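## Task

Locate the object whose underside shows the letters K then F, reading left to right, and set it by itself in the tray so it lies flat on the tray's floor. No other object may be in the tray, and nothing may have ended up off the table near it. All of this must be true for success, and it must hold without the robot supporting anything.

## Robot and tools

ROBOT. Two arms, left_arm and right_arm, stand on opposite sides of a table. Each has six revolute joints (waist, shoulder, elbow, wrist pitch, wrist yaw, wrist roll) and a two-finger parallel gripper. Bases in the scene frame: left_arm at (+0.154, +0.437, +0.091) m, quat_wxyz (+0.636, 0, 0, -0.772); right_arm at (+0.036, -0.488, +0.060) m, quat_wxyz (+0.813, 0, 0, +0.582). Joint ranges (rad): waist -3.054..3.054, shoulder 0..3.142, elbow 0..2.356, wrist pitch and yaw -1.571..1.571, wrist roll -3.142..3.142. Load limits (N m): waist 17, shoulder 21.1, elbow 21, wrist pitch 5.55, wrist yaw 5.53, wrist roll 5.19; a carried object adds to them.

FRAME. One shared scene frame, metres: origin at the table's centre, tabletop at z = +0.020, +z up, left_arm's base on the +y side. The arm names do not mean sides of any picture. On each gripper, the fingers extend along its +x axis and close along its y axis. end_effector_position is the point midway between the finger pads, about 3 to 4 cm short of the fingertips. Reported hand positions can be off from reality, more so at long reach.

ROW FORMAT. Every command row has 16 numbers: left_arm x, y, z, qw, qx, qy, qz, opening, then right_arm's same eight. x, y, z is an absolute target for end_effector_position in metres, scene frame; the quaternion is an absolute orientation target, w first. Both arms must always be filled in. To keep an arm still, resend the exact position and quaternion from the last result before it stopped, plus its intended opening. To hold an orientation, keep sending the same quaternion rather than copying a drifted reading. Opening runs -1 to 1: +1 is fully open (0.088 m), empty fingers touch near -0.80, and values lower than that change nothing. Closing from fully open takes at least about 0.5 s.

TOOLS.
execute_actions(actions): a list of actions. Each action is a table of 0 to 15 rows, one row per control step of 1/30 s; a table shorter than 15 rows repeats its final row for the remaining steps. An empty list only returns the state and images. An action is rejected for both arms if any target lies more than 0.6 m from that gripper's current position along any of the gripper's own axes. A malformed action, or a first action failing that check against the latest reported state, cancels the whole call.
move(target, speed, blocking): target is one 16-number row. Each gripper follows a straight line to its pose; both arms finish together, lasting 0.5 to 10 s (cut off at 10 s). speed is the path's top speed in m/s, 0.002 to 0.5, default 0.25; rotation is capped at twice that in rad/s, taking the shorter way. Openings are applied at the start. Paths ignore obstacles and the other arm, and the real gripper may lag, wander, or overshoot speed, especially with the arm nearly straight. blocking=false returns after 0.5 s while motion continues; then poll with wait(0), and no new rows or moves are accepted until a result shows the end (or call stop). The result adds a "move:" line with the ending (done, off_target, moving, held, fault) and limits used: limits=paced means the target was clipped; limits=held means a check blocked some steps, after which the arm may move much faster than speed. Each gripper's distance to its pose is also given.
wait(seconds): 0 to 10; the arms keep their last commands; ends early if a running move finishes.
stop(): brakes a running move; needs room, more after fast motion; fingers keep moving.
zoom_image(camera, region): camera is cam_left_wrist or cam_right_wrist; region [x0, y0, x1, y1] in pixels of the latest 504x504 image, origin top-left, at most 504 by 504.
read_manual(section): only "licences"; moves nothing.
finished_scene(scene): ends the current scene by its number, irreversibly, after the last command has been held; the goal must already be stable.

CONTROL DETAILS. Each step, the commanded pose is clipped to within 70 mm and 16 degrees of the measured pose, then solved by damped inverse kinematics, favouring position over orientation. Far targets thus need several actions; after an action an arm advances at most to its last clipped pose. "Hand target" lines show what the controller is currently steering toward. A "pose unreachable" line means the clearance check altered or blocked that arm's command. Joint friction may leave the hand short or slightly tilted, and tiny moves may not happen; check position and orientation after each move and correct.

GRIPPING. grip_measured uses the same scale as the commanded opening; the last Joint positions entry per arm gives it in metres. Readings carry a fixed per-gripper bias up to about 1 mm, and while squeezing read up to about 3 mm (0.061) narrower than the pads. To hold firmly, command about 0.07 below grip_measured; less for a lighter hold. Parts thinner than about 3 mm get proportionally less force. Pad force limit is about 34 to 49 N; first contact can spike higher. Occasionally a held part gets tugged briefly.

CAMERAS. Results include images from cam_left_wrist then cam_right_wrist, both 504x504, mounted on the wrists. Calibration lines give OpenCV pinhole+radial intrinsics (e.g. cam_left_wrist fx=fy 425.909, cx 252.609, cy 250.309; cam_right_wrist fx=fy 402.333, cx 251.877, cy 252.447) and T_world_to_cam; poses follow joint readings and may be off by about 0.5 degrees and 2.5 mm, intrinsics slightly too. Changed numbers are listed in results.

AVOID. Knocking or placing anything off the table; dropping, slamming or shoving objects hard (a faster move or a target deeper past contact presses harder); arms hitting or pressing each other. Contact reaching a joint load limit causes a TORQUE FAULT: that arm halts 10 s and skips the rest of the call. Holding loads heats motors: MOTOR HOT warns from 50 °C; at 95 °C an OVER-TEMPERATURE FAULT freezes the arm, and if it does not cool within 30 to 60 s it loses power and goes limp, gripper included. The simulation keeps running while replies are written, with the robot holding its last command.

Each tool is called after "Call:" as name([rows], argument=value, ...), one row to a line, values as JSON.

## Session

Call:
execute_actions(actions=[])

Scene clock: 0.00 s.
left_arm: end_effector_position=(-0.2690, +0.2477, +0.2623) grip_measured=-0.782 end_effector_quat_wxyz=(+0.264, -0.073, +0.405, -0.873) end_effector_velocity=(-0.001, +0.002, -0.002) end_effector_angular_velocity=(+0.011, -0.002, -0.019) | right_arm: end_effector_position=(-0.0395, -0.3057, +0.2245) grip_measured=-0.799 end_effector_quat_wxyz=(+0.448, -0.292, -0.013, +0.845) end_effector_velocity=(+0.002, -0.002, -0.005) end_effector_angular_velocity=(-0.018, -0.013, -0.005)
Joint positions: left_arm=[-1.016  1.742  0.745  0.911 -0.187 -0.86   0.001] | right_arm=[ 0.487  0.34   0.424 -0.614 -0.306 -0.505  0.   ]
Joint velocities: left_arm=[ 0.002 -0.002 -0.002 -0.007  0.022 -0.007 -0.   ] | right_arm=[-0.002 -0.002 -0.002 -0.022  0.007 -0.007  0.   ]
Motor temperatures (°C, as the motors report them): left_arm=[23 28 25 23 24 21] | right_arm=[24 24 23 24 22 21]
Heat: left arm: hottest shoulder 28 °C (+0.0 °C/min); right arm: hottest waist 24 °C (+0.0 °C/min).
Hand target (left_arm): -0.269, +0.248, +0.262; -0.264, +0.073, -0.405, +0.873
Hand target (right_arm): -0.039, -0.306, +0.224; +0.448, -0.292, -0.013, +0.845
camera_calibration (this result's frames):
cam_left_wrist: T_world_to_cam=[[-0.406994, 0.520234, 0.750808, -0.422535], [-0.066935, 0.802769, -0.592521, -0.0273225], [-0.910975, -0.291408, -0.291901, -0.0162202], [0, 0, 0, 1]] pos_world=[-0.188575, 0.237024, 0.296319]
cam_right_wrist: T_world_to_cam=[[0.752695, 0.611492, 0.243985, 0.176582], [0.623145, -0.542103, -0.56375, 0.00339312], [-0.212463, 0.57637, -0.789087, 0.423269], [0, 0, 0, 1]] pos_world=[-0.0450977, -0.350098, 0.292825]

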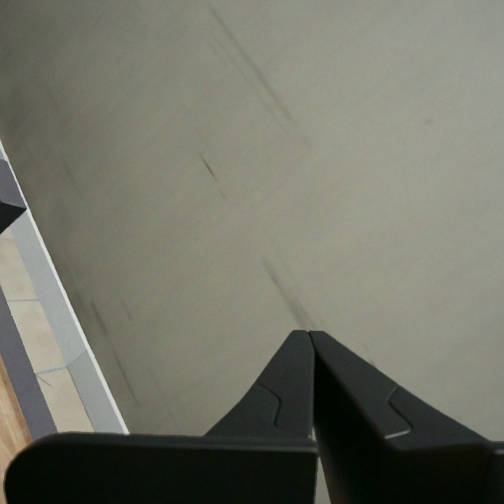

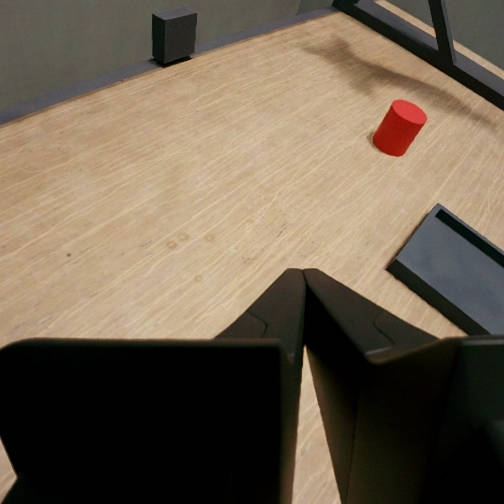

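Call:
move(target=[0.1,0.27,0.45,0.539,0.280,0.196,-0.770,1, 0.03,-0.3,0.38,0.690,-0.153,0.153,0.690,1])

Scene clock: 8.17 s.
left_arm: end_effector_position=(+0.0997, +0.2704, +0.4485) grip_measured=+1.000 end_effector_quat_wxyz=(+0.540, +0.278, +0.201, -0.768) end_effector_velocity=(+0.001, +0.002, +0.004) end_effector_angular_velocity=(-0.004, +0.018, -0.007) | right_arm: end_effector_position=(+0.0299, -0.3001, +0.3778) grip_measured=+0.994 end_effector_quat_wxyz=(+0.689, -0.153, +0.153, +0.691) end_effector_velocity=(-0.001, -0.001, -0.002) end_effector_angular_velocity=(-0.008, -0.004, +0.012)
Joint positions: left_arm=[-0.062  0.864  1.503 -1.342  0.072  0.05   0.088] | right_arm=[ 0.433  0.576  1.039 -0.901  0.093  0.044  0.088]
Joint velocities: left_arm=[ 0.046 -0.002  0.012 -0.007  0.051  0.022  0.   ] | right_arm=[ 0.002 -0.002 -0.002 -0.007 -0.007 -0.007 -0.   ]
Motor temperatures (°C, as the motors report them): left_arm=[23 29 26 24 24 21] | right_arm=[24 24 24 25 22 21]
Heat: left arm: hottest shoulder 29 °C (+7.3 °C/min); right arm: hottest wrist pitch 25 °C (+7.3 °C/min).
Hand target (left_arm): +0.100, +0.270, +0.451; -0.540, -0.277, -0.198, +0.770
Hand target (right_arm): +0.030, -0.300, +0.380; +0.690, -0.152, +0.153, +0.691
Off the commanded pose (left_arm): 0.002 m, 1 deg.
Off the commanded pose (right_arm): 0.002 m, 0 deg.
move: done
camera_calibration (this result's frames):
cam_left_wrist: T_world_to_cam=[[-0.947132, 0.320716, 0.00904726, 0.0164237], [0.268113, 0.806645, -0.526725, 0.0254776], [-0.176227, -0.496452, -0.849988, 0.613047], [0, 0, 0, 1]] pos_world=[0.11676, 0.27853, 0.534354]
cam_right_wrist: T_world_to_cam=[[0.999087, 0.0139896, -0.040357, 0.00425977], [-0.0158575, -0.755829, -0.654577, 0.0389459], [-0.0396603, 0.65462, -0.754917, 0.5612], [0, 0, 0, 1]] pos_world=[0.0186191, -0.337996, 0.449325]

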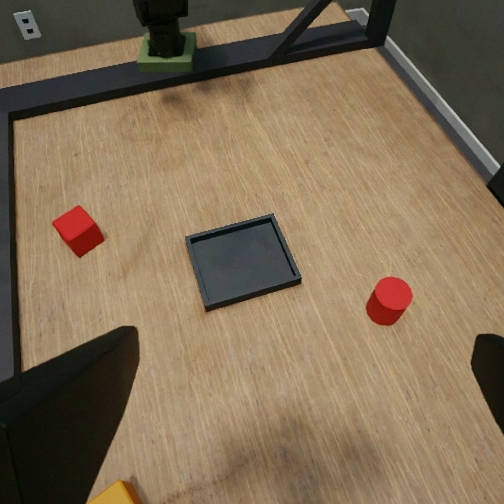

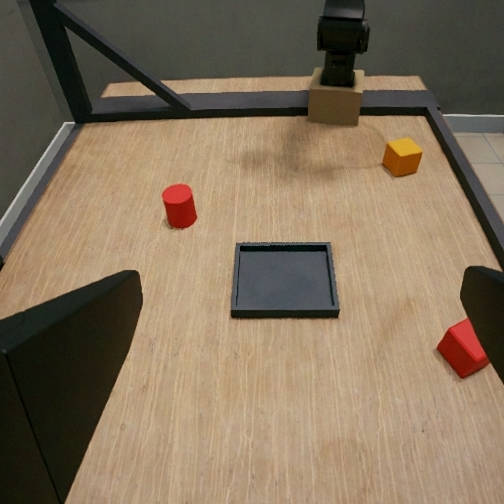

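Call:
move(target=[-0.116,0.115,0.18,0.288,0.646,0.288,-0.646,1, 0.236,-0.116,0.18,0.606,-0.364,0.606,0.364,1])

Scene clock: 24.10 s.
left_arm: end_effector_position=(-0.1129, +0.1161, +0.1815) grip_measured=+1.000 end_effector_quat_wxyz=(+0.293, +0.644, +0.291, -0.644) end_effector_velocity=(-0.001, +0.002, -0.006) end_effector_angular_velocity=(+0.022, -0.008, -0.010) | right_arm: end_effector_position=(+0.2341, -0.1159, +0.1842) grip_measured=+0.994 end_effector_quat_wxyz=(+0.611, -0.364, +0.598, +0.368) end_effector_velocity=(-0.001, -0.002, -0.004) end_effector_angular_velocity=(-0.021, +0.019, +0.020)
Joint positions: left_arm=[-0.501  2.156  1.858 -1.27  -0.003  0.024  0.088] | right_arm=[-0.16   2.159  1.997 -1.39   0.004 -0.006  0.088]
Joint velocities: left_arm=[-0.002  0.017  0.002 -0.007  0.007  0.007  0.   ] | right_arm=[-0.002  0.017  0.012 -0.022 -0.007 -0.022 -0.   ]
Motor temperatures (°C, as the motors report them): left_arm=[23 28 28 25 24 21] | right_arm=[24 24 26 26 22 21]
Heat: left arm: hottest shoulder 28 °C (+0.0 °C/min); right arm: hottest elbow 26 °C (+5.0 °C/min).
Hand target (left_arm): -0.115, +0.115, +0.179; +0.290, +0.646, +0.290, -0.644
Hand target (right_arm): +0.236, -0.115, +0.178; +0.608, -0.367, +0.604, +0.362
Off the commanded pose (left_arm): 0.004 m, 1 deg.
Off the commanded pose (right_arm): 0.005 m, 1 deg.
move: done
camera_calibration (this result's frames):
cam_left_wrist: T_world_to_cam=[[-0.759488, 0.650363, -0.0143201, -0.145862], [0.61552, 0.725574, 0.307696, -0.0364312], [0.210504, 0.224877, -0.951377, 0.250359], [0, 0, 0, 1]] pos_world=[-0.141058, 0.0649966, 0.247307]
cam_right_wrist: T_world_to_cam=[[0.871109, -0.490541, -0.0232072, -0.241722], [-0.443453, -0.806033, 0.391996, -0.0438646], [-0.210996, -0.33118, -0.919674, 0.258741], [0, 0, 0, 1]] pos_world=[0.245708, -0.0682413, 0.249543]

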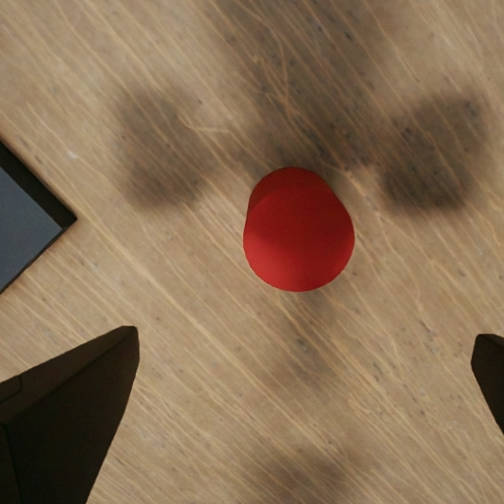

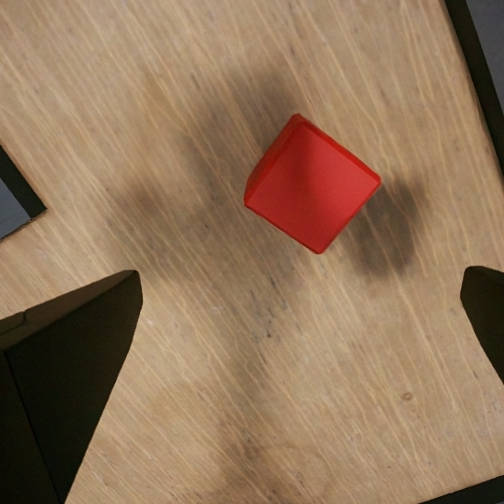

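Call:
move(target=[-0.120,0.111,0.12,0.288,0.646,0.288,-0.646,1, 0.244,-0.121,0.13,0.690,-0.153,0.690,0.153,1], speed=0.2)

Scene clock: 43.63 s.
left_arm: end_effector_position=(-0.1201, +0.1083, +0.1270) grip_measured=+1.000 end_effector_quat_wxyz=(+0.294, +0.639, +0.287, -0.650) end_effector_velocity=(-0.000, +0.003, +0.002) end_effector_angular_velocity=(-0.003, -0.007, +0.000) | right_arm: end_effector_position=(+0.2447, -0.1187, +0.1410) grip_measured=+0.994 end_effector_quat_wxyz=(+0.697, -0.149, +0.682, +0.162) end_effector_velocity=(-0.002, -0.003, +0.001) end_effector_angular_velocity=(-0.003, +0.010, -0.010)
Joint positions: left_arm=[-0.503  2.22   1.743 -1.076 -0.002  0.029  0.088] | right_arm=[-0.185  2.163  1.832 -1.212  0.005  0.615  0.088]
Joint velocities: left_arm=[-0.007 -0.007 -0.002 -0.007 -0.007 -0.007  0.   ] | right_arm=[-0.002 -0.007 -0.007 -0.007 -0.007  0.007 -0.   ]
Motor temperatures (°C, as the motors report them): left_arm=[23 32 30 24 24 21] | right_arm=[24 27 27 25 22 21]
Heat: left arm: hottest shoulder 32 °C (+5.5 °C/min); right arm: hottest shoulder 27 °C (+4.1 °C/min).
Hand target (left_arm): -0.120, +0.111, +0.120; +0.288, +0.646, +0.288, -0.646
Hand target (right_arm): +0.244, -0.121, +0.130; +0.690, -0.153, +0.690, +0.153
Off the commanded pose (left_arm): 0.007 m, 1 deg.
Off the commanded pose (right_arm): 0.011 m, 2 deg.
move: off_target (right_arm)
camera_calibration (this result's frames):
cam_left_wrist: T_world_to_cam=[[-0.756145, 0.654258, -0.0138325, -0.147188], [0.622502, 0.725642, 0.293145, -0.0069362], [0.20183, 0.213049, -0.955968, 0.202597], [0, 0, 0, 1]] pos_world=[-0.147868, 0.0581691, 0.193674]
cam_right_wrist: T_world_to_cam=[[0.400523, -0.915418, -0.0398975, -0.186324], [-0.838851, -0.383846, 0.385994, 0.123206], [-0.36866, -0.121132, -0.921638, 0.284162], [0, 0, 0, 1]] pos_world=[0.282738, -0.0888511, 0.206904]

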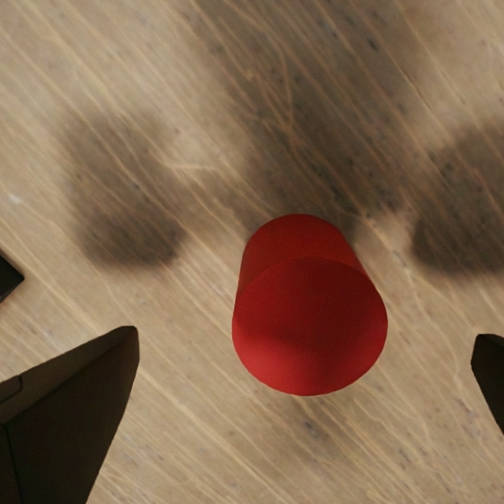

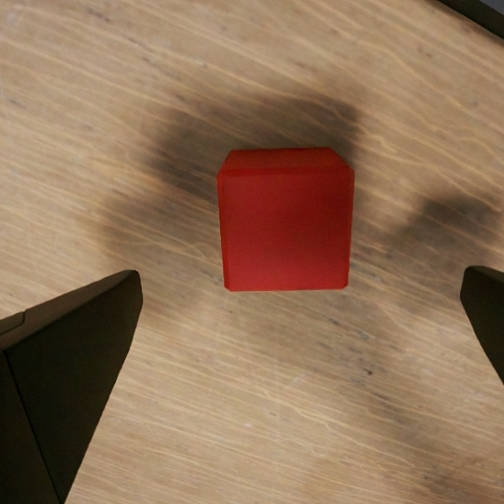

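Call:
move(target=[-0.119,0.114,0.066,0.288,0.646,0.288,-0.646,1, 0.240,-0.119,0.062,0.690,-0.153,0.690,0.153,1], speed=0.1)

Call:
move(target=[-0.119,0.114,0.066,0.288,0.646,0.288,-0.646,0.0, 0.240,-0.119,0.062,0.690,-0.153,0.690,0.153,0.0])

Scene clock: 52.83 s.
left_arm: end_effector_position=(-0.1196, +0.1110, +0.0725) grip_measured=+1.000 end_effector_quat_wxyz=(+0.292, +0.641, +0.286, -0.650) end_effector_velocity=(+0.002, +0.002, -0.002) end_effector_angular_velocity=(+0.005, -0.013, +0.005) | right_arm: end_effector_position=(+0.2437, -0.1166, +0.0727) grip_measured=+0.994 end_effector_quat_wxyz=(+0.698, -0.147, +0.683, +0.159) end_effector_velocity=(-0.002, +0.001, -0.001) end_effector_angular_velocity=(+0.006, +0.005, +0.010)
Joint positions: left_arm=[-0.506  2.284  1.622 -0.893 -0.002  0.029  0.088] | right_arm=[-0.18   2.228  1.66  -0.976  0.005  0.627  0.088]
Joint velocities: left_arm=[-0.002  0.002 -0.002 -0.007 -0.007 -0.007  0.   ] | right_arm=[ 0.002 -0.002 -0.007  0.007 -0.007 -0.007 -0.   ]
Motor temperatures (°C, as the motors report them): left_arm=[23 33 30 24 24 21] | right_arm=[24 28 26 24 22 21]
Heat: left arm: hottest shoulder 33 °C (+5.7 °C/min); right arm: hottest shoulder 28 °C (+4.5 °C/min).
Hand target (left_arm): -0.119, +0.114, +0.066; +0.288, +0.646, +0.288, -0.646
Hand target (right_arm): +0.240, -0.119, +0.062; +0.690, -0.153, +0.690, +0.153
Off the commanded pose (left_arm): 0.007 m, 1 deg.
Off the commanded pose (right_arm): 0.012 m, 2 deg.
move: off_target (right_arm)
camera_calibration (this result's frames):
cam_left_wrist: T_world_to_cam=[[-0.754128, 0.656582, -0.0137994, -0.149303], [0.624353, 0.72331, 0.294968, 0.00713802], [0.203652, 0.213828, -0.955408, 0.149905], [0, 0, 0, 1]] pos_world=[-0.147579, 0.0608131, 0.139054]
cam_right_wrist: T_world_to_cam=[[0.393499, -0.918476, -0.0395001, -0.185362], [-0.841436, -0.377136, 0.386982, 0.150849], [-0.37033, -0.11904, -0.921241, 0.22171], [0, 0, 0, 1]] pos_world=[0.281976, -0.086967, 0.138551]

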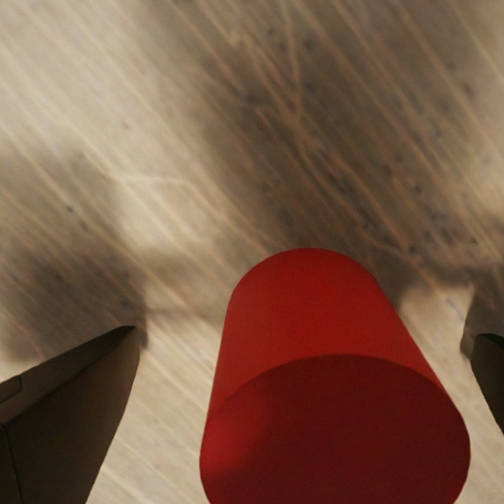

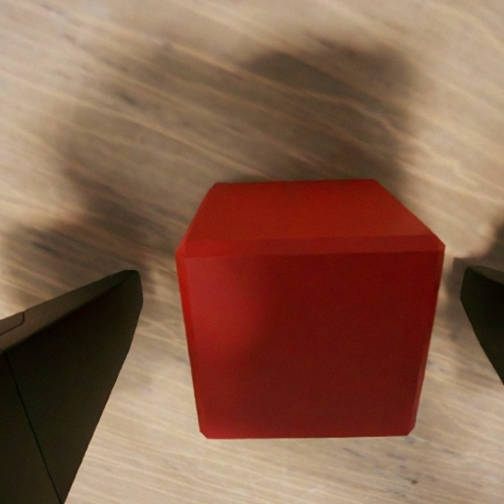

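Scene clock: 53.53 s.
left_arm: end_effector_position=(-0.1197, +0.1110, +0.0725) grip_measured=+0.070 end_effector_quat_wxyz=(+0.292, +0.640, +0.286, -0.650) end_effector_velocity=(+0.002, +0.005, +0.000) end_effector_angular_velocity=(+0.022, -0.008, +0.005) | right_arm: end_effector_position=(+0.2437, -0.1164, +0.0727) grip_measured=+0.068 end_effector_quat_wxyz=(+0.698, -0.147, +0.683, +0.159) end_effector_velocity=(+0.000, +0.001, +0.000) end_effector_angular_velocity=(+0.010, +0.003, -0.010)
Joint positions: left_arm=[-0.506  2.284  1.622 -0.893 -0.002  0.029  0.042] | right_arm=[-0.18   2.228  1.66  -0.976  0.004  0.627  0.042]
Joint velocities: left_arm=[-0.002 -0.002 -0.002 -0.022  0.007 -0.007 -0.   ] | right_arm=[-0.002 -0.002 -0.002  0.007 -0.007  0.007 -0.   ]
Motor temperatures (°C, as the motors report them): left_arm=[23 33 30 24 24 21] | right_arm=[24 28 26 24 22 21]
Heat: left arm: hottest shoulder 33 °C (+5.6 °C/min); right arm: hottest shoulder 28 °C (+4.5 °C/min).
Hand target (left_arm): -0.119, +0.114, +0.066; +0.288, +0.646, +0.288, -0.646
Hand target (right_arm): +0.240, -0.119, +0.062; +0.690, -0.153, +0.690, +0.153
Off the commanded pose (left_arm): 0.007 m, 1 deg.
Off the commanded pose (right_arm): 0.012 m, 2 deg.
move: off_target (right_arm)
camera_calibration (this result's frames):
cam_left_wrist: T_world_to_cam=[[-0.754128, 0.65659, -0.013418, -0.149389], [0.624444, 0.723234, 0.294963, 0.00715839], [0.203374, 0.214061, -0.955415, 0.149847], [0, 0, 0, 1]] pos_world=[-0.147603, 0.0608338, 0.13905]
cam_right_wrist: T_world_to_cam=[[0.39351, -0.918438, -0.0402678, -0.185157], [-0.841446, -0.377474, 0.386628, 0.150928], [-0.370294, -0.118259, -0.921356, 0.221837], [0, 0, 0, 1]] pos_world=[0.282004, -0.0868494, 0.138582]

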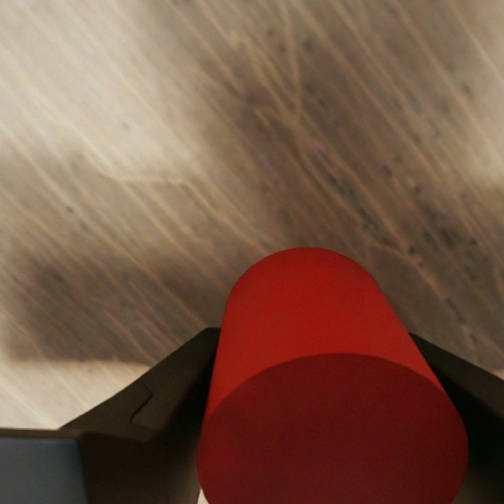

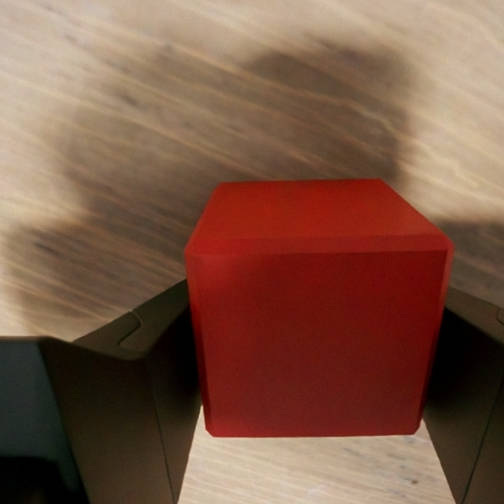

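Call:
move(target=[-0.119,0.114,0.13,0.288,0.646,0.288,-0.646,-0.03, 0.240,-0.119,0.13,0.690,-0.153,0.690,0.153,-0.03], speed=0.12)

Call:
move(target=[0.10,0.15,0.28,0.662,0.039,0.035,-0.748,-0.03, 0.07,-0.19,0.28,0.748,-0.035,0.039,0.662,-0.03])

Scene clock: 63.30 s.
left_arm: end_effector_position=(-0.1156, +0.1159, +0.1211) grip_measured=+0.070 end_effector_quat_wxyz=(+0.286, +0.653, +0.292, -0.637) end_effector_velocity=(+0.001, +0.001, +0.004) end_effector_angular_velocity=(+0.001, -0.010, -0.010) | right_arm: end_effector_position=(+0.2405, -0.1218, +0.1231) grip_measured=+0.068 end_effector_quat_wxyz=(+0.688, -0.158, +0.693, +0.148) end_effector_velocity=(+0.000, +0.005, +0.006) end_effector_angular_velocity=(+0.019, -0.002, +0.010)
Joint positions: left_arm=[-0.506  2.227  1.73  -1.097 -0.002  0.029  0.042] | right_arm=[-0.18   2.193  1.808 -1.203  0.004  0.627  0.042]
Joint velocities: left_arm=[-0.002 -0.002  0.012 -0.022 -0.007  0.007 -0.   ] | right_arm=[ 0.002 -0.002  0.022 -0.007 -0.007 -0.007 -0.   ]
Motor temperatures (°C, as the motors report them): left_arm=[23 35 29 24 24 21] | right_arm=[24 29 26 24 22 21]
Heat: left arm: hottest shoulder 35 °C (+6.1 °C/min); right arm: hottest shoulder 29 °C (+5.1 °C/min).
Hand target (left_arm): -0.119, +0.114, +0.130; +0.288, +0.646, +0.288, -0.646
Hand target (right_arm): +0.240, -0.119, +0.130; +0.690, -0.153, +0.690, +0.153
Off the commanded pose (left_arm): 0.010 m, 1 deg.
Off the commanded pose (right_arm): 0.007 m, 1 deg.
move: off_target (left_arm)
camera_calibration (this result's frames):
cam_left_wrist: T_world_to_cam=[[-0.753801, 0.65698, -0.0127318, -0.148937], [0.616595, 0.713897, 0.331906, -0.0175062], [0.227145, 0.242341, -0.943226, 0.192401], [0, 0, 0, 1]] pos_world=[-0.145178, 0.0637198, 0.185392]
cam_right_wrist: T_world_to_cam=[[0.393288, -0.919317, -0.013432, -0.190155], [-0.832714, -0.362356, 0.418671, 0.122588], [-0.389759, -0.153473, -0.908039, 0.265156], [0, 0, 0, 1]] pos_world=[0.280214, -0.0896983, 0.186894]

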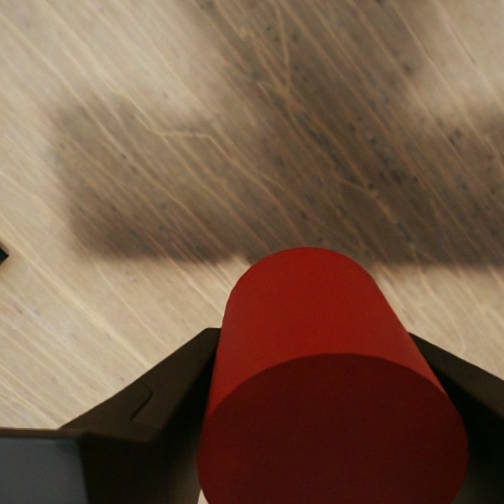

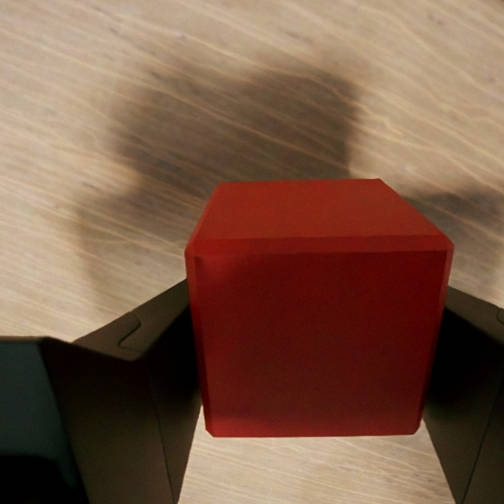

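Scene clock: 67.23 s.
left_arm: end_effector_position=(+0.0986, +0.1485, +0.2813) grip_measured=+0.070 end_effector_quat_wxyz=(+0.658, +0.042, +0.033, -0.751) end_effector_velocity=(+0.004, +0.001, +0.001) end_effector_angular_velocity=(-0.016, +0.011, +0.015) | right_arm: end_effector_position=(+0.0715, -0.1891, +0.2843) grip_measured=+0.068 end_effector_quat_wxyz=(+0.751, -0.029, +0.044, +0.658) end_effector_velocity=(-0.001, -0.002, -0.005) end_effector_angular_velocity=(-0.013, -0.005, +0.006)
Joint positions: left_arm=[-0.058  0.817  0.246  0.463 -0.119 -0.007  0.042] | right_arm=[0.22  0.802 0.379 0.317 0.023 0.016 0.042]
Joint velocities: left_arm=[ 0.007 -0.007 -0.012  0.022 -0.007 -0.007 -0.   ] | right_arm=[-0.002 -0.007 -0.012 -0.007 -0.007 -0.007 -0.   ]
Motor temperatures (°C, as the motors report them): left_arm=[23 35 29 24 24 21] | right_arm=[24 29 26 25 22 21]
Heat: left arm: hottest shoulder 35 °C (+6.1 °C/min); right arm: hottest shoulder 29 °C (+4.0 °C/min).
Hand target (left_arm): +0.100, +0.150, +0.281; +0.658, +0.038, +0.034, -0.751
Hand target (right_arm): +0.070, -0.191, +0.282; +0.748, -0.030, +0.042, +0.662
Off the commanded pose (left_arm): 0.002 m, 1 deg.
Off the commanded pose (right_arm): 0.005 m, 1 deg.
move: done
camera_calibration (this result's frames):
cam_left_wrist: T_world_to_cam=[[-0.992794, 0.119761, 0.00416765, 0.0916845], [0.0452987, 0.407262, -0.912188, 0.225788], [-0.110942, -0.905426, -0.409752, 0.340723], [0, 0, 0, 1]] pos_world=[0.118596, 0.205564, 0.34519]
cam_right_wrist: T_world_to_cam=[[0.993039, -0.107678, -0.0477462, -0.0630721], [-0.095103, -0.493798, -0.864361, 0.177123], [0.0694954, 0.862884, -0.500601, 0.378852], [0, 0, 0, 1]] pos_world=[0.0531496, -0.246234, 0.33974]

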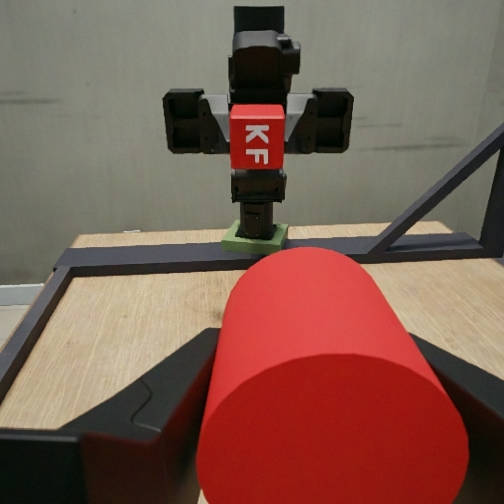

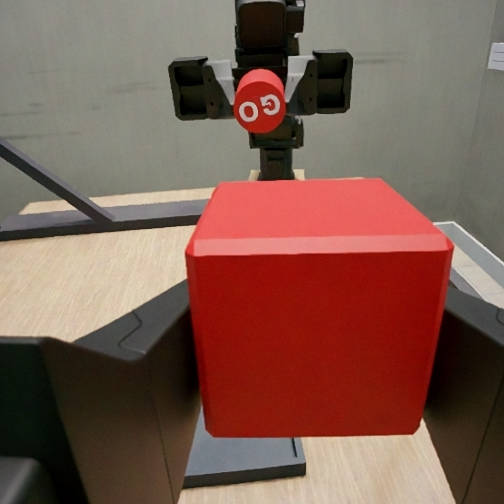

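Call:
zoom_image(camera="cam_left_wrist", region=[210, 90, 310, 190])

Region (210, 90, 310, 190) of cam_left_wrist's 504x504 image, scaled by 5.040, with more detail than that image has.

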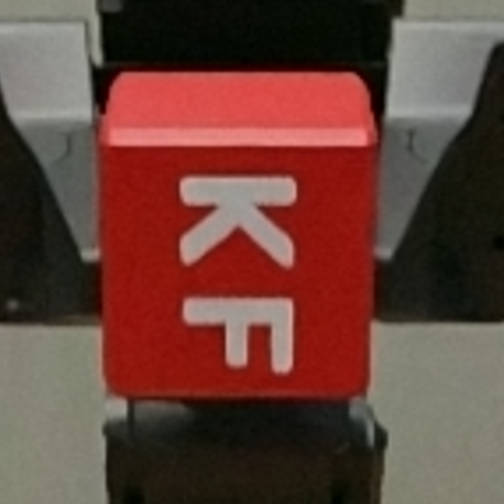

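Call:
move(target=[-0.02,0.24,0.14,0.288,0.646,0.288,-0.646,-0.03, 0.036,-0.04,0.14,0.5,-0.5,0.5,0.5,-0.03])

Call:
move(target=[-0.02,0.24,0.075,0.288,0.646,0.288,-0.646,-0.03, 0.036,-0.015,0.105,0.5,-0.5,0.5,0.5,-0.03], speed=0.06)

Scene clock: 85.37 s.
left_arm: end_effector_position=(-0.0176, +0.2418, +0.1393) grip_measured=+0.070 end_effector_quat_wxyz=(+0.293, +0.644, +0.294, -0.643) end_effector_velocity=(-0.003, -0.001, -0.000) end_effector_angular_velocity=(-0.001, +0.010, +0.005) | right_arm: end_effector_position=(+0.0374, -0.0404, +0.1445) grip_measured=+0.068 end_effector_quat_wxyz=(+0.509, -0.498, +0.494, +0.499) end_effector_velocity=(+0.002, -0.001, -0.001) end_effector_angular_velocity=(-0.017, -0.007, +0.005)
Joint positions: left_arm=[-0.528  1.608  0.957 -0.923 -0.    -0.006  0.042] | right_arm=[ 0.329  2.282  2.04  -1.313  0.014  0.006  0.042]
Joint velocities: left_arm=[-0.002  0.002  0.002  0.007  0.007 -0.007 -0.   ] | right_arm=[-0.002  0.012  0.017 -0.022  0.007 -0.007 -0.   ]
Motor temperatures (°C, as the motors report them): left_arm=[23 32 30 27 24 21] | right_arm=[24 27 27 27 22 21]
Heat: left arm: hottest shoulder 32 °C (+3.0 °C/min); right arm: hottest shoulder 27 °C (+1.0 °C/min).
Hand target (left_arm): -0.020, +0.240, +0.140; +0.290, +0.645, +0.292, -0.644
Hand target (right_arm): +0.036, -0.039, +0.138; +0.502, -0.503, +0.497, +0.498
Off the commanded pose (left_arm): 0.003 m, 1 deg.
Off the commanded pose (right_arm): 0.005 m, 1 deg.
move: done
camera_calibration (this result's frames):
cam_left_wrist: T_world_to_cam=[[-0.761952, 0.647528, -0.0116617, -0.155557], [0.612465, 0.726312, 0.312021, -0.174211], [0.210513, 0.230603, -0.950004, 0.160273], [0, 0, 0, 1]] pos_world=[-0.0455689, 0.1903, 0.204803]
cam_right_wrist: T_world_to_cam=[[0.999254, -0.0362107, -0.0134329, -0.0222018], [-0.0280007, -0.918774, 0.393789, -0.074993], [-0.0266012, -0.393119, -0.919103, 0.196281], [0, 0, 0, 1]] pos_world=[0.0253067, 0.00745619, 0.209636]

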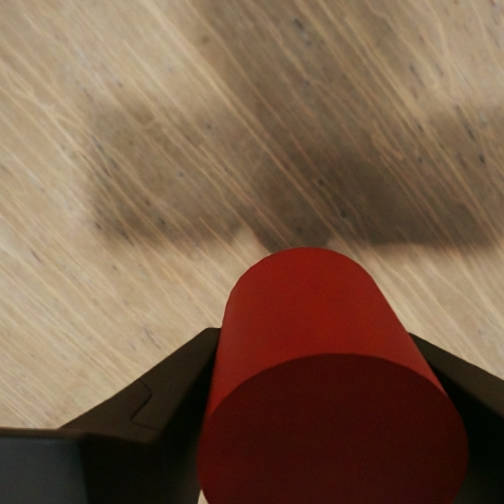

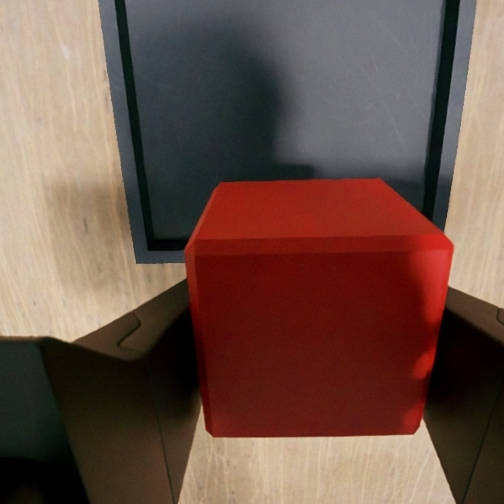

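Scene clock: 86.80 s.
left_arm: end_effector_position=(-0.0212, +0.2377, +0.0786) grip_measured=+0.070 end_effector_quat_wxyz=(+0.292, +0.641, +0.288, -0.649) end_effector_velocity=(+0.004, +0.000, -0.001) end_effector_angular_velocity=(-0.005, -0.025, +0.005) | right_arm: end_effector_position=(+0.0360, -0.0168, +0.1123) grip_measured=+0.068 end_effector_quat_wxyz=(+0.504, -0.498, +0.496, +0.501) end_effector_velocity=(-0.002, -0.002, +0.004) end_effector_angular_velocity=(-0.007, +0.022, +0.005)
Joint positions: left_arm=[-0.528  1.747  0.833 -0.645 -0.     0.004  0.042] | right_arm=[ 0.329  2.414  2.141 -1.287  0.005  0.003  0.042]
Joint velocities: left_arm=[-0.002  0.002 -0.002 -0.007 -0.022 -0.007 -0.   ] | right_arm=[-0.002 -0.002  0.012 -0.022 -0.022 -0.007 -0.   ]
Motor temperatures (°C, as the motors report them): left_arm=[23 32 30 26 24 21] | right_arm=[24 27 27 27 22 21]
Heat: left arm: hottest shoulder 32 °C (+3.0 °C/min); right arm: hottest shoulder 27 °C (+1.0 °C/min).
Hand target (left_arm): -0.020, +0.240, +0.075; +0.288, +0.646, +0.288, -0.646
Hand target (right_arm): +0.036, -0.015, +0.105; +0.500, -0.500, +0.500, +0.500
Off the commanded pose (left_arm): 0.004 m, 1 deg.
Off the commanded pose (right_arm): 0.007 m, 1 deg.
move: done
camera_calibration (this result's frames):
cam_left_wrist: T_world_to_cam=[[-0.755604, 0.654928, -0.011538, -0.157991], [0.622564, 0.723519, 0.298219, -0.148104], [0.20366, 0.218152, -0.954428, 0.107495], [0, 0, 0, 1]] pos_world=[-0.0490666, 0.187178, 0.14494]
cam_right_wrist: T_world_to_cam=[[0.999201, -0.0331346, -0.0223461, -0.01932], [-0.0214773, -0.91672, 0.398953, -0.0414471], [-0.0337042, -0.398154, -0.916699, 0.175815], [0, 0, 0, 1]] pos_world=[0.0243401, 0.031366, 0.177274]

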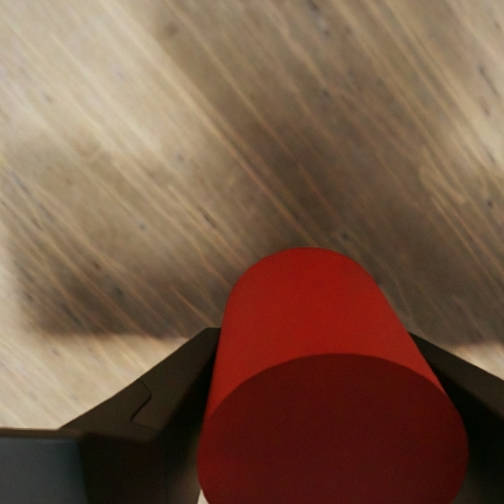

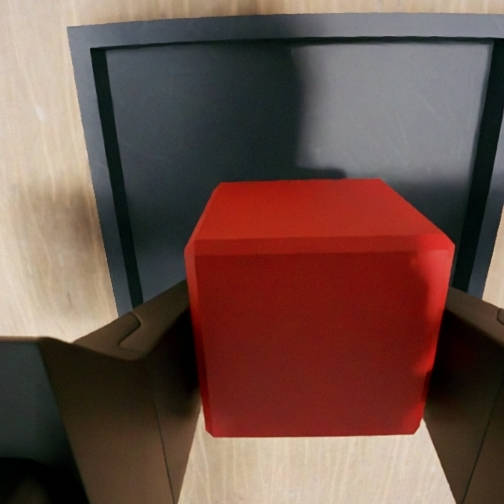

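Call:
move(target=[-0.02,0.24,0.062,0.288,0.646,0.288,-0.646,-0.03, 0.038,-0.012,0.072,0.5,-0.5,0.5,0.5,-0.03], speed=0.03)

Scene clock: 95.83 s.
left_arm: end_effector_position=(-0.0216, +0.2373, +0.0660) grip_measured=+0.070 end_effector_quat_wxyz=(+0.292, +0.640, +0.288, -0.649) end_effector_velocity=(+0.002, +0.001, +0.000) end_effector_angular_velocity=(+0.001, -0.010, +0.005) | right_arm: end_effector_position=(+0.0375, -0.0088, +0.0844) grip_measured=+0.068 end_effector_quat_wxyz=(+0.508, -0.494, +0.492, +0.506) end_effector_velocity=(+0.000, +0.001, +0.001) end_effector_angular_velocity=(+0.007, +0.021, +0.015)
Joint positions: left_arm=[-0.528  1.783  0.813 -0.588 -0.     0.004  0.042] | right_arm=[ 0.326  2.448  2.092 -1.187  0.005 -0.002  0.042]
Joint velocities: left_arm=[-0.002 -0.002 -0.002 -0.007 -0.007 -0.007 -0.   ] | right_arm=[-0.007 -0.002 -0.002  0.007 -0.022 -0.022  0.   ]
Motor temperatures (°C, as the motors report them): left_arm=[23 32 30 26 24 21] | right_arm=[24 29 27 26 22 21]
Heat: left arm: hottest shoulder 32 °C (+1.0 °C/min); right arm: hottest shoulder 29 °C (+3.0 °C/min).
Hand target (left_arm): -0.020, +0.240, +0.062; +0.288, +0.646, +0.288, -0.646
Hand target (right_arm): +0.038, -0.012, +0.072; +0.500, -0.500, +0.500, +0.500
Off the commanded pose (left_arm): 0.005 m, 1 deg.
Off the commanded pose (right_arm): 0.013 m, 2 deg.
move: off_target (right_arm)
camera_calibration (this result's frames):
cam_left_wrist: T_world_to_cam=[[-0.755615, 0.654914, -0.0115274, -0.158137], [0.622864, 0.72386, 0.296762, -0.14381], [0.202698, 0.217058, -0.954882, 0.0959508], [0, 0, 0, 1]] pos_world=[-0.0493658, 0.186838, 0.132476]
cam_right_wrist: T_world_to_cam=[[0.999252, -0.0312323, -0.0227932, -0.0210787], [-0.0201103, -0.92331, 0.383529, -0.0217603], [-0.0330236, -0.382784, -0.923247, 0.154129], [0, 0, 0, 1]] pos_world=[0.0257152, 0.0382482, 0.150164]

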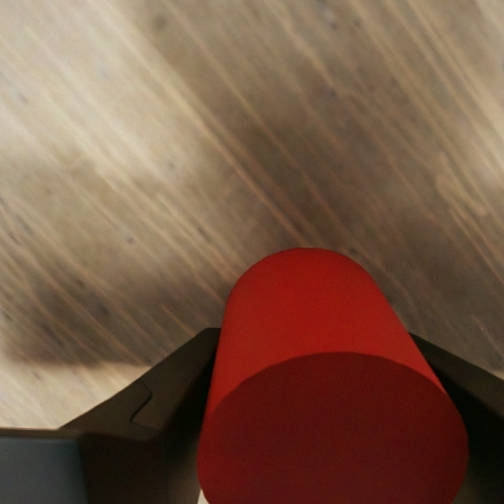

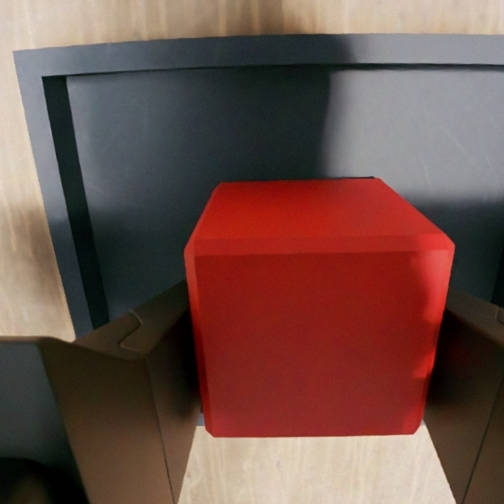

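Unclear whether both are touching; lower slightly.

Call:
move(target=[-0.02,0.24,0.058,0.288,0.646,0.288,-0.646,-0.03, 0.038,-0.012,0.066,0.5,-0.5,0.5,0.5,-0.03], speed=0.02)

Scene clock: 100.07 s.
left_arm: end_effector_position=(-0.0223, +0.2365, +0.0651) grip_measured=+0.070 end_effector_quat_wxyz=(+0.293, +0.638, +0.287, -0.651) end_effector_velocity=(+0.002, -0.001, +0.001) end_effector_angular_velocity=(-0.003, -0.007, +0.010) | right_arm: end_effector_position=(+0.0374, -0.0079, +0.0813) grip_measured=+0.068 end_effector_quat_wxyz=(+0.509, -0.493, +0.490, +0.507) end_effector_velocity=(+0.002, +0.004, +0.001) end_effector_angular_velocity=(+0.022, -0.008, +0.005)
Joint positions: left_arm=[-0.528  1.785  0.81  -0.577 -0.     0.004  0.042] | right_arm=[ 0.326  2.448  2.079 -1.168  0.005 -0.002  0.042]
Joint velocities: left_arm=[ 0.002 -0.002  0.002 -0.007 -0.007 -0.007 -0.   ] | right_arm=[-0.002 -0.002 -0.002  0.022  0.007 -0.007 -0.   ]
Motor temperatures (°C, as the motors report them): left_arm=[23 32 29 26 24 21] | right_arm=[24 29 27 26 22 21]
Heat: left arm: hottest shoulder 32 °C (+1.0 °C/min); right arm: hottest shoulder 29 °C (+2.0 °C/min).
Hand target (left_arm): -0.020, +0.240, +0.058; +0.288, +0.646, +0.288, -0.646
Hand target (right_arm): +0.038, -0.012, +0.066; +0.500, -0.500, +0.500, +0.500
Off the commanded pose (left_arm): 0.008 m, 1 deg.
Off the commanded pose (right_arm): 0.016 m, 2 deg.
move: off_target (right_arm)
camera_calibration (this result's frames):
cam_left_wrist: T_world_to_cam=[[-0.755662, 0.654862, -0.0114845, -0.158147], [0.624048, 0.725207, 0.290928, -0.142438], [0.198846, 0.212676, -0.956676, 0.0964296], [0, 0, 0, 1]] pos_world=[-0.049792, 0.186353, 0.131875]
cam_right_wrist: T_world_to_cam=[[0.999244, -0.0310887, -0.0233422, -0.021021], [-0.0199582, -0.92549, 0.378246, -0.0193671], [-0.0333622, -0.377495, -0.925411, 0.151811], [0, 0, 0, 1]] pos_world=[0.0256833, 0.0387304, 0.147323]

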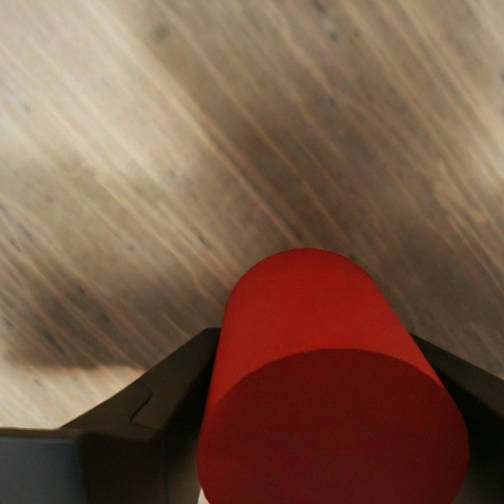

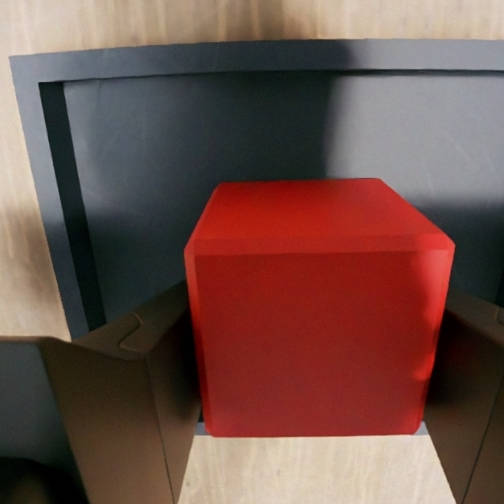

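Call:
move(target=[-0.02,0.24,0.062,0.288,0.646,0.288,-0.646,0.55, 0.038,-0.012,0.072,0.5,-0.5,0.5,0.5,0.55], speed=0.02)

Call:
move(target=[-0.02,0.24,0.15,0.288,0.646,0.288,-0.646,0.55, 0.038,-0.04,0.16,0.5,-0.5,0.5,0.5,0.55], speed=0.12)

Scene clock: 106.30 s.
left_arm: end_effector_position=(-0.0215, +0.2373, +0.0649) grip_measured=+0.547 end_effector_quat_wxyz=(+0.292, +0.640, +0.288, -0.650) end_effector_velocity=(+0.002, +0.001, +0.000) end_effector_angular_velocity=(+0.001, -0.010, +0.020) | right_arm: end_effector_position=(+0.0374, -0.0104, +0.0811) grip_measured=+0.547 end_effector_quat_wxyz=(+0.507, -0.496, +0.493, +0.504) end_effector_velocity=(-0.000, -0.002, +0.003) end_effector_angular_velocity=(-0.003, -0.008, +0.024)
Joint positions: left_arm=[-0.528  1.785  0.81  -0.581 -0.     0.004  0.066] | right_arm=[ 0.326  2.448  2.079 -1.179  0.005 -0.002  0.066]
Joint velocities: left_arm=[-0.002 -0.002 -0.002 -0.007 -0.007 -0.022 -0.   ] | right_arm=[ 0.002 -0.007 -0.002 -0.007  0.007 -0.022 -0.   ]
Motor temperatures (°C, as the motors report them): left_arm=[23 31 29 26 24 21] | right_arm=[24 30 27 26 22 21]
Heat: left arm: hottest shoulder 31 °C (-1.0 °C/min); right arm: hottest shoulder 30 °C (+3.1 °C/min).
Hand target (left_arm): -0.020, +0.240, +0.062; +0.288, +0.646, +0.288, -0.646
Hand target (right_arm): +0.038, -0.012, +0.072; +0.500, -0.500, +0.500, +0.500
Off the commanded pose (left_arm): 0.004 m, 1 deg.
Off the commanded pose (right_arm): 0.009 m, 1 deg.
move: off_target (right_arm)
camera_calibration (this result's frames):
cam_left_wrist: T_world_to_cam=[[-0.755624, 0.654904, -0.0115194, -0.158148], [0.623088, 0.724114, 0.295669, -0.143518], [0.201976, 0.216237, -0.955221, 0.0950588], [0, 0, 0, 1]] pos_world=[-0.0492757, 0.18694, 0.131414]
cam_right_wrist: T_world_to_cam=[[0.999244, -0.0313539, -0.0230055, -0.0211283], [-0.0199503, -0.9211, 0.388813, -0.0224382], [-0.0333812, -0.38806, -0.921029, 0.150248], [0, 0, 0, 1]] pos_world=[0.0256801, 0.0369748, 0.146621]

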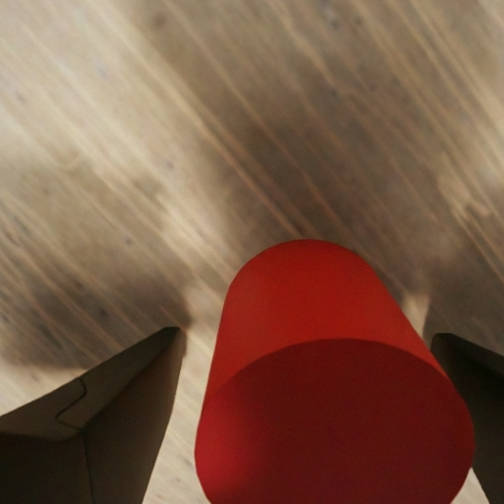

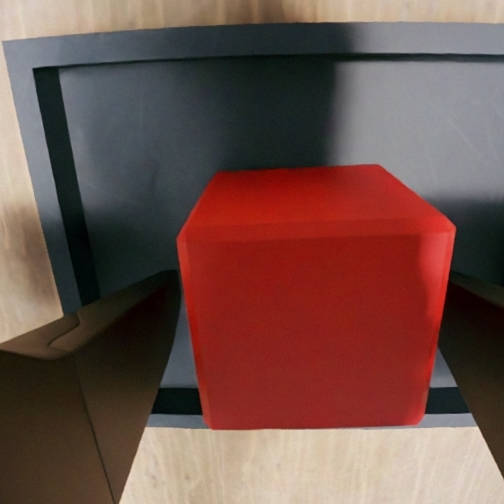

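Scene clock: 107.47 s.
left_arm: end_effector_position=(-0.0172, +0.2422, +0.1441) grip_measured=+0.547 end_effector_quat_wxyz=(+0.287, +0.652, +0.293, -0.638) end_effector_velocity=(+0.004, -0.003, +0.005) end_effector_angular_velocity=(-0.022, -0.029, +0.004) | right_arm: end_effector_position=(+0.0374, -0.0409, +0.1523) grip_measured=+0.547 end_effector_quat_wxyz=(+0.497, -0.506, +0.503, +0.495) end_effector_velocity=(-0.002, +0.001, +0.002) end_effector_angular_velocity=(+0.012, +0.022, +0.005)
Joint positions: left_arm=[-0.528  1.614  0.984 -0.963 -0.     0.004  0.066] | right_arm=[ 0.326  2.318  2.132 -1.403  0.005 -0.002  0.066]
Joint velocities: left_arm=[-0.002 -0.007  0.012 -0.022 -0.037 -0.007 -0.   ] | right_arm=[-0.002 -0.007 -0.002  0.007 -0.022 -0.007 -0.   ]
Motor temperatures (°C, as the motors report them): left_arm=[23 31 29 26 24 21] | right_arm=[24 30 27 26 22 21]
Heat: left arm: hottest shoulder 31 °C (-1.0 °C/min); right arm: hottest shoulder 30 °C (+3.0 °C/min).
Hand target (left_arm): -0.020, +0.240, +0.150; +0.288, +0.646, +0.288, -0.646
Hand target (right_arm): +0.038, -0.040, +0.160; +0.500, -0.500, +0.500, +0.500
Off the commanded pose (left_arm): 0.007 m, 1 deg.
Off the commanded pose (right_arm): 0.008 m, 1 deg.
move: done
camera_calibration (this result's frames):
cam_left_wrist: T_world_to_cam=[[-0.755345, 0.655221, -0.0117653, -0.157227], [0.615601, 0.715597, 0.330085, -0.176149], [0.224698, 0.242086, -0.943878, 0.161317], [0, 0, 0, 1]] pos_world=[-0.0465707, 0.190017, 0.208558]
cam_right_wrist: T_world_to_cam=[[0.999254, -0.0318537, -0.0218332, -0.0205905], [-0.0195736, -0.905123, 0.424699, -0.0830744], [-0.03329, -0.423955, -0.905071, 0.200124], [0, 0, 0, 1]] pos_world=[0.0256112, 0.00899495, 0.215958]

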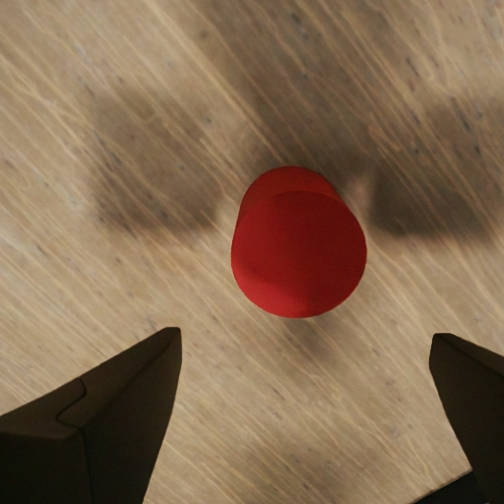

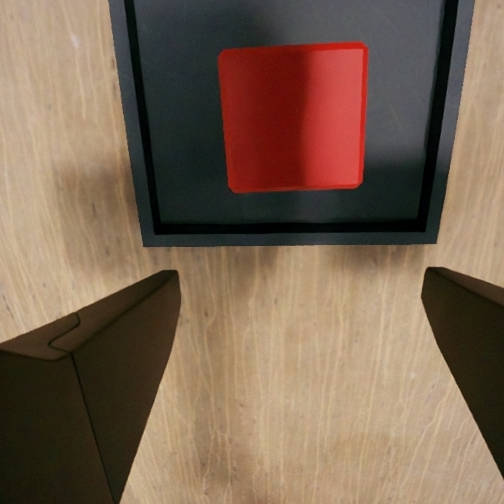

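Call:
finished_scene(scene=2)

The scene is finished: the task was done.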